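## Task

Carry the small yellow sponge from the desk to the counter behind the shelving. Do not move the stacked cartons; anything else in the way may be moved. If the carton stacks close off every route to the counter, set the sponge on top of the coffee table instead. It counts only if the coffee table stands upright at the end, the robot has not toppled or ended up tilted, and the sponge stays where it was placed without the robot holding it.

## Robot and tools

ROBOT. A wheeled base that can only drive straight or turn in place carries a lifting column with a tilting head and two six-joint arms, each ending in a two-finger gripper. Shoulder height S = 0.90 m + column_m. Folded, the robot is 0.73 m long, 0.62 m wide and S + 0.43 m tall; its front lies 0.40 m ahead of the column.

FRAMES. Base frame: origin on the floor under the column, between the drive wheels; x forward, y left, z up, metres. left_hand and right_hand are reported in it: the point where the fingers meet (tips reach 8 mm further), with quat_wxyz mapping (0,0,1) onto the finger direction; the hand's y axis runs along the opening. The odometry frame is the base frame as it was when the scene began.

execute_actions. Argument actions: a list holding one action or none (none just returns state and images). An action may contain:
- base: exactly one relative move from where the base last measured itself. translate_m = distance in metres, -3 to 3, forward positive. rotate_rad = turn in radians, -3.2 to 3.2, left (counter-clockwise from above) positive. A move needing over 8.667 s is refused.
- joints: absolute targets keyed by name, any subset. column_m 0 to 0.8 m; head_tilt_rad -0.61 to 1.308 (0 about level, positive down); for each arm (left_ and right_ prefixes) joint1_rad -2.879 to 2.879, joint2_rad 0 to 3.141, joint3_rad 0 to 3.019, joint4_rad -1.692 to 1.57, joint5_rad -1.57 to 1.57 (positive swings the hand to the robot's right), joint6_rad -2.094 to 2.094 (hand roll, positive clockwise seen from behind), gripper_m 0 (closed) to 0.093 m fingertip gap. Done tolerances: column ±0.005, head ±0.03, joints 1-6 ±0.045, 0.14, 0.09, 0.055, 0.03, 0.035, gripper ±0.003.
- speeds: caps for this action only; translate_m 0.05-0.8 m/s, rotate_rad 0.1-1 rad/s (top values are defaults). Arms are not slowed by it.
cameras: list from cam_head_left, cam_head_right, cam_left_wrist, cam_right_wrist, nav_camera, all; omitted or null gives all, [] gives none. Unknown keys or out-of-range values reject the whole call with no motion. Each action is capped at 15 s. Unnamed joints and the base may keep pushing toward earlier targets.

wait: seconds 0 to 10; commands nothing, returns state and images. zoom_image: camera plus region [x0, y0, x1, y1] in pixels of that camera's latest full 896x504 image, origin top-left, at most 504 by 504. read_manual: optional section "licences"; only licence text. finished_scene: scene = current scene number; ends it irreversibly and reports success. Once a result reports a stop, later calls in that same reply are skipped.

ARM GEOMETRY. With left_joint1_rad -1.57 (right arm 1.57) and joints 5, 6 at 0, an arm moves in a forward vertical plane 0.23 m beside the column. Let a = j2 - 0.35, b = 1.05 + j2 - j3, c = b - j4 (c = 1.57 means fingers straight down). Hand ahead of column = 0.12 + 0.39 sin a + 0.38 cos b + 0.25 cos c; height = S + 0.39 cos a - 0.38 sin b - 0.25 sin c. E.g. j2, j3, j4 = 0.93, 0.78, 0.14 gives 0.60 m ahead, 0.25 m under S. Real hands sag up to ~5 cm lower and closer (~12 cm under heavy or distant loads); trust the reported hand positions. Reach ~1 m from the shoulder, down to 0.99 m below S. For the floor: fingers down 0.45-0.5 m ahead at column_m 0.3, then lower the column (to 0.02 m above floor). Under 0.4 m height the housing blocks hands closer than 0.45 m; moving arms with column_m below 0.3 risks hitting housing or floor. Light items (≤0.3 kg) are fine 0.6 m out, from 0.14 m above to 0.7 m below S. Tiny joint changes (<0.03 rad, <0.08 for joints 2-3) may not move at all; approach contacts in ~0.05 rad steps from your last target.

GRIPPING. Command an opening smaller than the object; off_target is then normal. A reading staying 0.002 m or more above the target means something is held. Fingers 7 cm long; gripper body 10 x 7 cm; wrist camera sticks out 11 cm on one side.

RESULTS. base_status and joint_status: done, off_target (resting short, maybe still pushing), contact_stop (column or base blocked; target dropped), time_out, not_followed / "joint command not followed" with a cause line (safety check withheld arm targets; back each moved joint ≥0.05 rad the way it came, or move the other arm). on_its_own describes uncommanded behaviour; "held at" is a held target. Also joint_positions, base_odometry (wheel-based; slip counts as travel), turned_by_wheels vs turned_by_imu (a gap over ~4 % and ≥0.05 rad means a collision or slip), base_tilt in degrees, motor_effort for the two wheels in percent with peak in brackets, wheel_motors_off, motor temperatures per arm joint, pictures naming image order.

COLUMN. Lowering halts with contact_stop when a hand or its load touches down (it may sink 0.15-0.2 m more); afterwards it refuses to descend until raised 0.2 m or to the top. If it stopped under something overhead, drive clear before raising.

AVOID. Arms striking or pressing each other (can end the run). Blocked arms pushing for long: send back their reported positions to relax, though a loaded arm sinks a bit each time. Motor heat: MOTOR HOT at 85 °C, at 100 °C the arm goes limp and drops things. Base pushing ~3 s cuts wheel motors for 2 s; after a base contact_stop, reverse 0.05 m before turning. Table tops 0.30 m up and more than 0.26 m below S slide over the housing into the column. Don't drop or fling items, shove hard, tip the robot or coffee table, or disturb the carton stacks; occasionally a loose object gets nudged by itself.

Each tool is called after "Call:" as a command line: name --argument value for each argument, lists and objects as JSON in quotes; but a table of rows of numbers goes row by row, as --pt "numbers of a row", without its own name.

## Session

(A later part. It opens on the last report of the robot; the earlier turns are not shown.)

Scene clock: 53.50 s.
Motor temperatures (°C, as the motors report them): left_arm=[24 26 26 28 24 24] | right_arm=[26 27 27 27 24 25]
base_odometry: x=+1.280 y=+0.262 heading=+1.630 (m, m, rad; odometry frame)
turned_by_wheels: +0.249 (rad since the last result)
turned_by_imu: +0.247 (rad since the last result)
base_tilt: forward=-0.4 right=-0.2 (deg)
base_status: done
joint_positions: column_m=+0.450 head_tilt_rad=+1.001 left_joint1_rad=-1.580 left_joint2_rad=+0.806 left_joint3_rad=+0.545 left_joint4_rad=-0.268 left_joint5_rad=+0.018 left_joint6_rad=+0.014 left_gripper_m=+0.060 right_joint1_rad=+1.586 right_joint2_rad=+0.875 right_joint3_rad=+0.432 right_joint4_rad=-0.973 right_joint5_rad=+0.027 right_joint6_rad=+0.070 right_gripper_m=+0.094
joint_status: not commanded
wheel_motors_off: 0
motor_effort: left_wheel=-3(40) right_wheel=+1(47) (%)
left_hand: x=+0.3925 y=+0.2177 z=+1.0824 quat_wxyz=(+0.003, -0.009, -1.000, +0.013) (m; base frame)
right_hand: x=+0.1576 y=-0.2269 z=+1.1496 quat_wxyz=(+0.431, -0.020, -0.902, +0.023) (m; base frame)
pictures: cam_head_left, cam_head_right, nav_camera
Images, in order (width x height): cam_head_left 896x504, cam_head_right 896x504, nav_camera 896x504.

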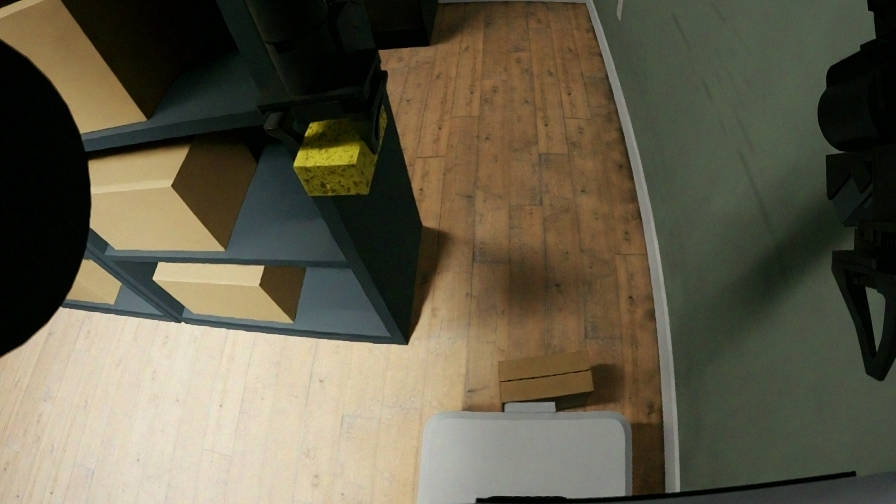

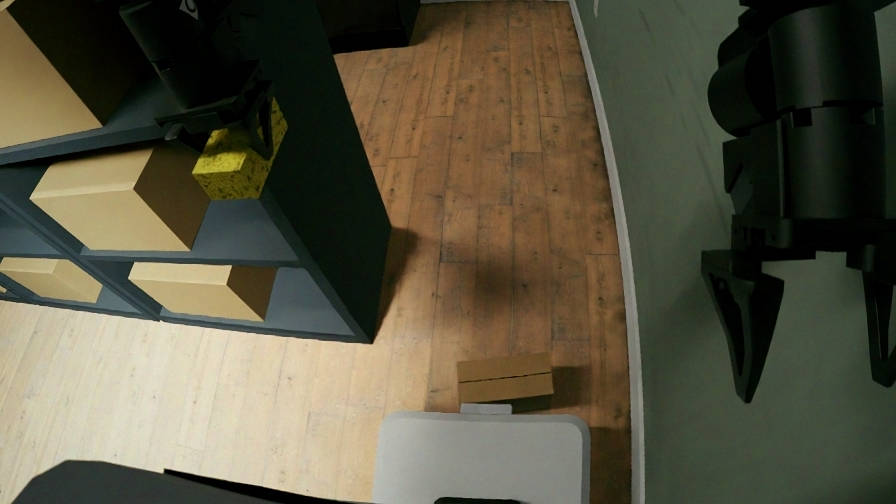

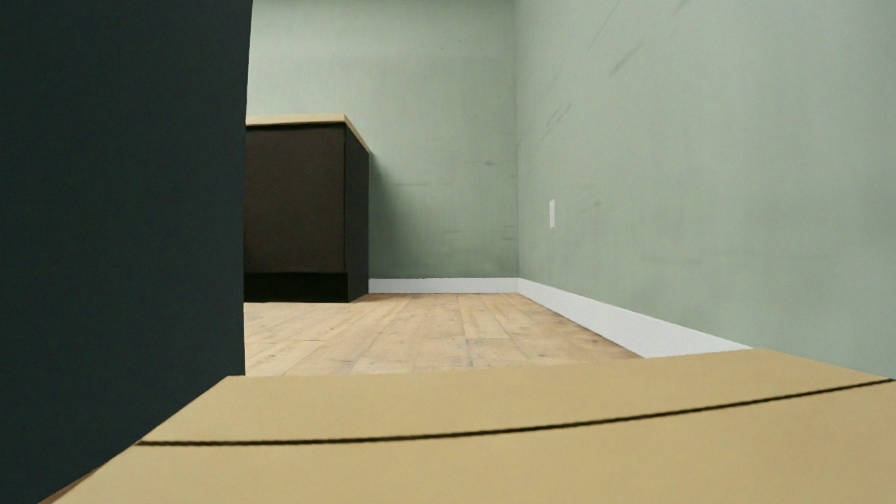

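Call:
execute_actions --actions '[{"base":{"translate_m":1.5},"speeds":{"translate_m":0.4},"joints":{"head_tilt_rad":0.8}}]' --cameras '[]'

Call:
execute_actions --actions '[{"base":{"rotate_rad":0.5},"joints":{"left_joint2_rad":1.35,"left_joint3_rad":1.75,"left_joint4_rad":-0.92}}]' --cameras '["cam_head_right","cam_head_left","nav_camera"]'

Scene clock: 63.97 s.
Motor temperatures (°C, as the motors report them): left_arm=[24 26 26 28 24 24] | right_arm=[26 27 27 27 24 25]
base_odometry: x=+1.191 y=+1.759 heading=+1.630 (m, m, rad; odometry frame)
turned_by_wheels: +0.000 (rad since the last result)
turned_by_imu: +0.000 (rad since the last result)
base_tilt: forward=-0.4 right=-0.2 (deg)
base_status: done
joint_positions: column_m=+0.450 head_tilt_rad=+0.815 left_joint1_rad=-1.580 left_joint2_rad=+0.806 left_joint3_rad=+0.545 left_joint4_rad=-0.268 left_joint5_rad=+0.018 left_joint6_rad=+0.014 left_gripper_m=+0.060 right_joint1_rad=+1.586 right_joint2_rad=+0.875 right_joint3_rad=+0.432 right_joint4_rad=-0.973 right_joint5_rad=+0.027 right_joint6_rad=+0.070 right_gripper_m=+0.094
joint_status: all done
wheel_motors_off: 0
motor_effort: left_wheel=+1(36) right_wheel=+0(48) (%)
left_hand: x=+0.3925 y=+0.2177 z=+1.0824 quat_wxyz=(+0.003, -0.009, -1.000, +0.013) (m; base frame)
right_hand: x=+0.1576 y=-0.2269 z=+1.1496 quat_wxyz=(+0.431, -0.020, -0.902, +0.023) (m; base frame)
pictures: none
No camera images: the call's "cameras" was empty. Leave "cameras" out to get every camera's image.

Scene clock: 65.93 s.
Motor temperatures (°C, as the motors report them): left_arm=[24 26 26 28 24 24] | right_arm=[26 27 27 27 24 25]
base_odometry: x=+1.191 y=+1.759 heading=+2.129 (m, m, rad; odometry frame)
turned_by_wheels: +0.499 (rad since the last result)
turned_by_imu: +0.496 (rad since the last result)
base_tilt: forward=-0.4 right=-0.2 (deg)
base_status: done
joint_positions: column_m=+0.450 head_tilt_rad=+0.815 left_joint1_rad=-1.575 left_joint2_rad=+1.346 left_joint3_rad=+1.729 left_joint4_rad=-0.912 left_joint5_rad=+0.018 left_joint6_rad=+0.014 left_gripper_m=+0.060 right_joint1_rad=+1.586 right_joint2_rad=+0.875 right_joint3_rad=+0.432 right_joint4_rad=-0.973 right_joint5_rad=+0.027 right_joint6_rad=+0.070 right_gripper_m=+0.094
joint_status: all done
wheel_motors_off: 0
motor_effort: left_wheel=-4(41) right_wheel=+7(48) (%)
left_hand: x=+0.7472 y=+0.2189 z=+1.0790 quat_wxyz=(+0.002, -0.008, -1.000, +0.011) (m; base frame)
right_hand: x=+0.1576 y=-0.2269 z=+1.1496 quat_wxyz=(+0.431, -0.020, -0.902, +0.023) (m; base frame)
pictures: cam_head_left, cam_head_right, nav_camera
Images, in order (width x height): cam_head_left 896x504, cam_head_right 896x504, nav_camera 896x504.

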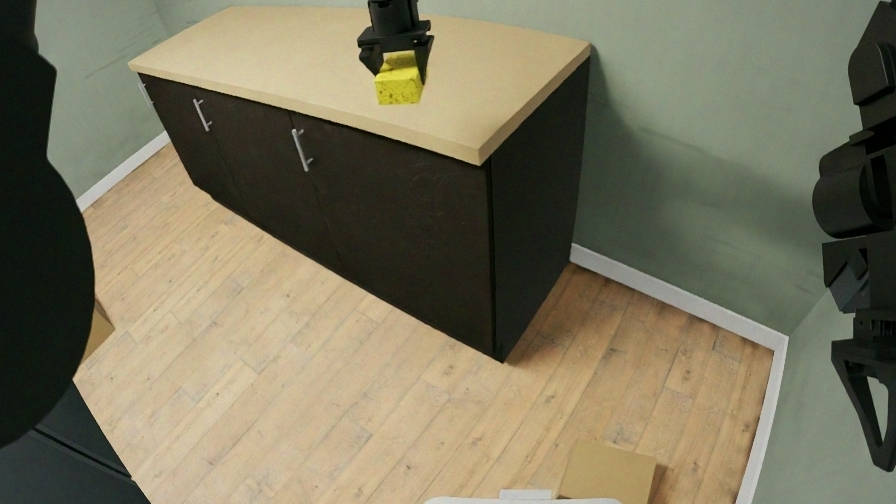

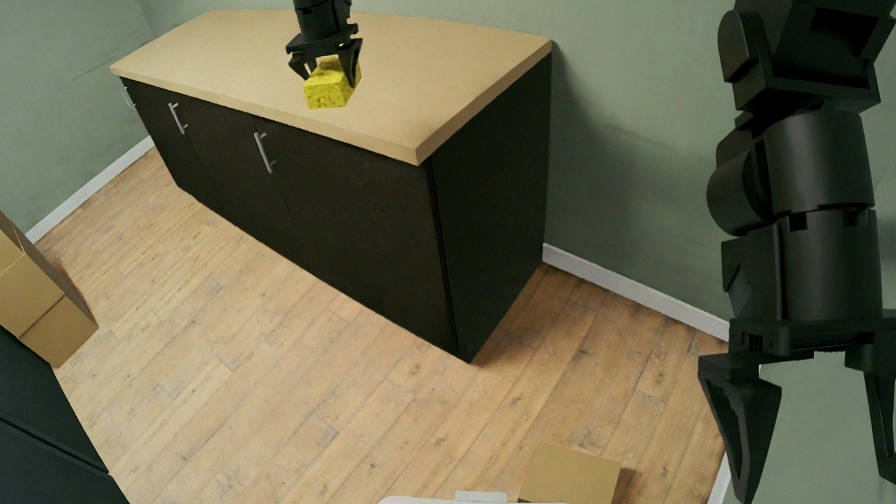

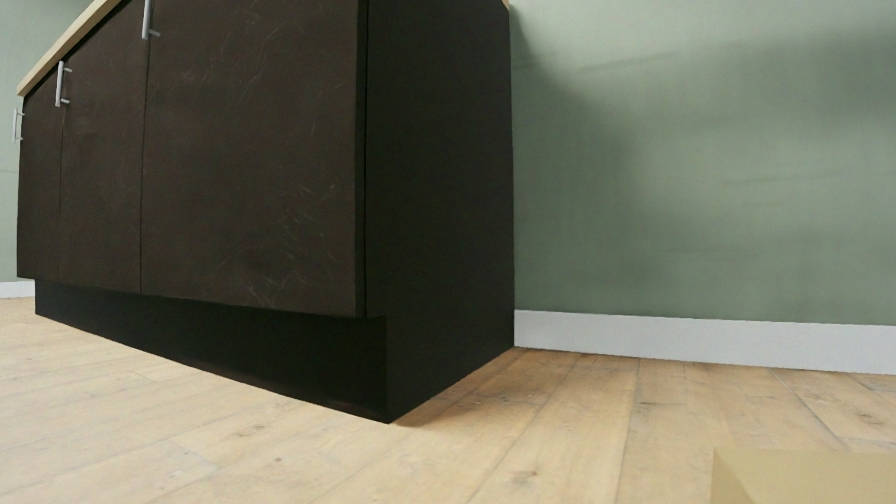

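Call:
execute_actions --actions '[{"base":{"translate_m":0.3},"speeds":{"translate_m":0.3},"joints":{"head_tilt_rad":0.6,"column_m":0.36}}]' --cameras '["cam_head_left"]'

Call:
execute_actions --actions '[{"joints":{"column_m":0.305}}]' --cameras '["cam_head_left","cam_left_wrist"]'

Scene clock: 70.70 s.
Motor temperatures (°C, as the motors report them): left_arm=[24 26 27 28 24 24] | right_arm=[26 27 27 27 24 25]
base_odometry: x=+1.032 y=+2.013 heading=+2.130 (m, m, rad; odometry frame)
turned_by_wheels: +0.001 (rad since the last result)
turned_by_imu: +0.000 (rad since the last result)
base_tilt: forward=-0.4 right=-0.2 (deg)
base_status: done
joint_positions: column_m=+0.360 head_tilt_rad=+0.617 left_joint1_rad=-1.575 left_joint2_rad=+1.346 left_joint3_rad=+1.729 left_joint4_rad=-0.915 left_joint5_rad=+0.018 left_joint6_rad=+0.014 left_gripper_m=+0.060 right_joint1_rad=+1.586 right_joint2_rad=+0.875 right_joint3_rad=+0.432 right_joint4_rad=-0.973 right_joint5_rad=+0.027 right_joint6_rad=+0.070 right_gripper_m=+0.094
joint_status: all done
wheel_motors_off: 0
motor_effort: left_wheel=+0(35) right_wheel=+0(56) (%)
left_hand: x=+0.7464 y=+0.2189 z=+0.9890 quat_wxyz=(+0.004, -0.008, -1.000, +0.011) (m; base frame)
right_hand: x=+0.1574 y=-0.2269 z=+1.0596 quat_wxyz=(+0.431, -0.020, -0.902, +0.023) (m; base frame)
pictures: cam_head_left
Images, in order (width x height): cam_head_left 896x504.

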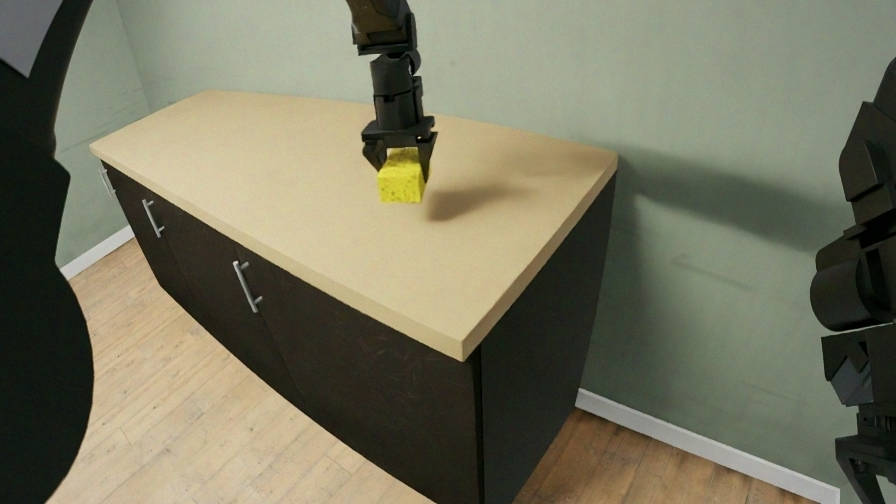

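Scene clock: 72.00 s.
Motor temperatures (°C, as the motors report them): left_arm=[24 26 27 28 24 24] | right_arm=[26 27 27 27 24 25]
base_odometry: x=+1.032 y=+2.013 heading=+2.130 (m, m, rad; odometry frame)
turned_by_wheels: +0.000 (rad since the last result)
turned_by_imu: +0.000 (rad since the last result)
base_tilt: forward=-0.4 right=-0.2 (deg)
base_status: not commanded
joint_positions: column_m=+0.305 head_tilt_rad=+0.617 left_joint1_rad=-1.575 left_joint2_rad=+1.346 left_joint3_rad=+1.729 left_joint4_rad=-0.915 left_joint5_rad=+0.018 left_joint6_rad=+0.014 left_gripper_m=+0.060 right_joint1_rad=+1.586 right_joint2_rad=+0.875 right_joint3_rad=+0.432 right_joint4_rad=-0.973 right_joint5_rad=+0.027 right_joint6_rad=+0.070 right_gripper_m=+0.094
joint_status: all done
wheel_motors_off: 0
motor_effort: left_wheel=+2(0) right_wheel=-1(1) (%)
left_hand: x=+0.7464 y=+0.2189 z=+0.9343 quat_wxyz=(+0.004, -0.008, -1.000, +0.011) (m; base frame)
right_hand: x=+0.1574 y=-0.2269 z=+1.0047 quat_wxyz=(+0.431, -0.020, -0.902, +0.023) (m; base frame)
pictures: cam_head_left, cam_left_wrist
Images, in order (width x height): cam_head_left 896x504, cam_left_wrist 896x504.

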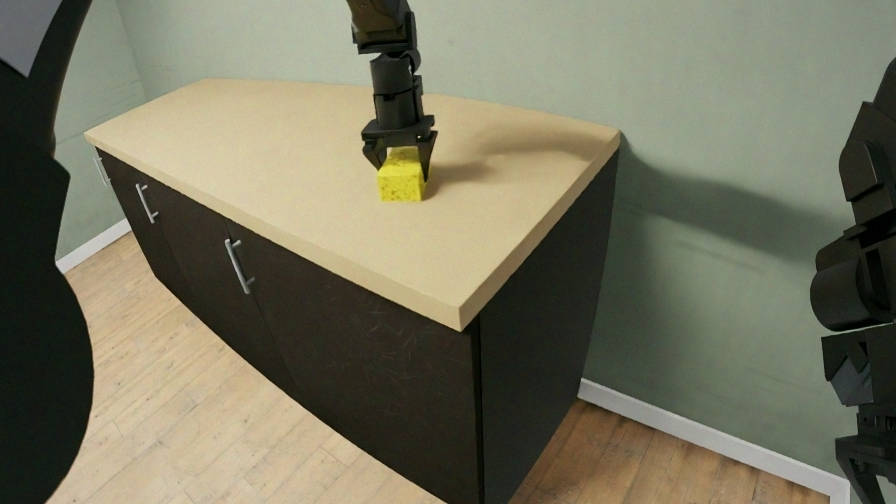

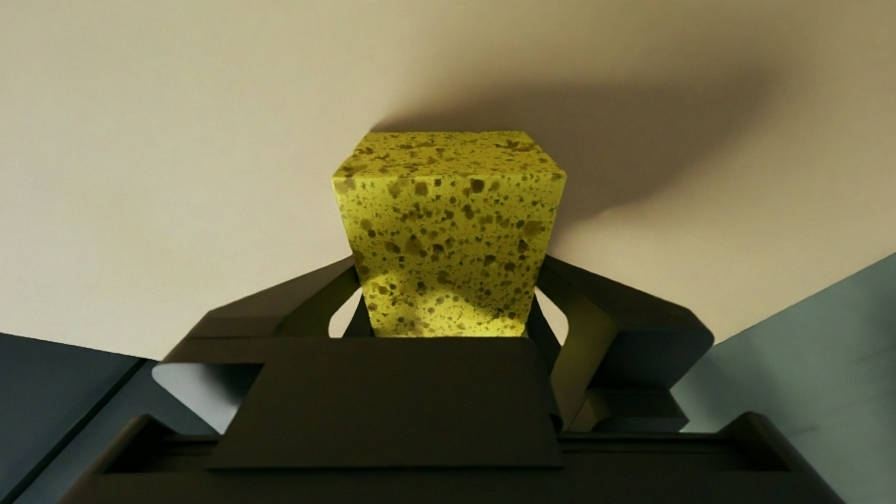

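Just touching.

Call:
execute_actions --actions '[{"joints":{"left_gripper_m":0.093}}]' --cameras '[]'

Call:
execute_actions --actions '[{"joints":{"column_m":0.38}}]' --cameras '["cam_head_left"]'

Call:
finished_scene --scene 2

Scene clock: 76.37 s.
Motor temperatures (°C, as the motors report them): left_arm=[24 27 28 28 24 24] | right_arm=[26 27 27 27 24 25]
base_odometry: x=+1.032 y=+2.013 heading=+2.130 (m, m, rad; odometry frame)
turned_by_wheels: +0.000 (rad since the last result)
turned_by_imu: -0.001 (rad since the last result)
base_tilt: forward=-0.4 right=-0.2 (deg)
base_status: not commanded
joint_positions: column_m=+0.305 head_tilt_rad=+0.617 left_joint1_rad=-1.575 left_joint2_rad=+1.346 left_joint3_rad=+1.729 left_joint4_rad=-0.915 left_joint5_rad=+0.018 left_joint6_rad=+0.014 left_gripper_m=+0.093 right_joint1_rad=+1.586 right_joint2_rad=+0.875 right_joint3_rad=+0.432 right_joint4_rad=-0.973 right_joint5_rad=+0.027 right_joint6_rad=+0.070 right_gripper_m=+0.094
joint_status: all done
wheel_motors_off: 0
motor_effort: left_wheel=+1(2) right_wheel=+0(1) (%)
left_hand: x=+0.7464 y=+0.2189 z=+0.9343 quat_wxyz=(+0.004, -0.008, -1.000, +0.011) (m; base frame)
right_hand: x=+0.1574 y=-0.2269 z=+1.0047 quat_wxyz=(+0.431, -0.020, -0.902, +0.023) (m; base frame)
pictures: none
No camera images: the call's "cameras" was empty. Leave "cameras" out to get every camera's image.

Scene clock: 77.93 s.
Motor temperatures (°C, as the motors report them): left_arm=[24 27 28 28 24 24] | right_arm=[26 27 27 27 24 25]
base_odometry: x=+1.032 y=+2.013 heading=+2.130 (m, m, rad; odometry frame)
turned_by_wheels: +0.000 (rad since the last result)
turned_by_imu: +0.000 (rad since the last result)
base_tilt: forward=-0.5 right=-0.2 (deg)
base_status: not commanded
joint_positions: column_m=+0.380 head_tilt_rad=+0.617 left_joint1_rad=-1.575 left_joint2_rad=+1.346 left_joint3_rad=+1.729 left_joint4_rad=-0.915 left_joint5_rad=+0.018 left_joint6_rad=+0.014 left_gripper_m=+0.093 right_joint1_rad=+1.586 right_joint2_rad=+0.875 right_joint3_rad=+0.432 right_joint4_rad=-0.973 right_joint5_rad=+0.027 right_joint6_rad=+0.070 right_gripper_m=+0.094
joint_status: all done
wheel_motors_off: 0
motor_effort: left_wheel=+1(0) right_wheel=+0(1) (%)
left_hand: x=+0.7464 y=+0.2189 z=+1.0091 quat_wxyz=(+0.004, -0.008, -1.000, +0.011) (m; base frame)
right_hand: x=+0.1574 y=-0.2269 z=+1.0795 quat_wxyz=(+0.431, -0.020, -0.902, +0.023) (m; base frame)
pictures: cam_head_left
Images, in order (width x height): cam_head_left 896x504.

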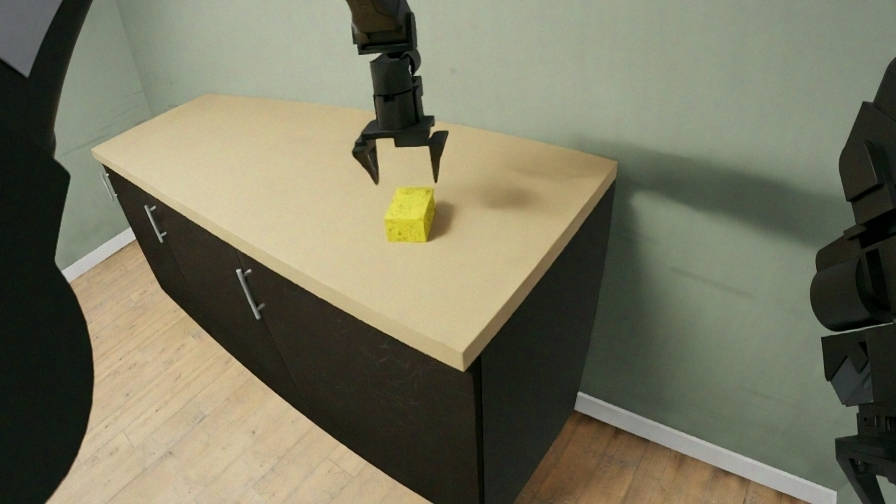

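The scene is finished: the task was done.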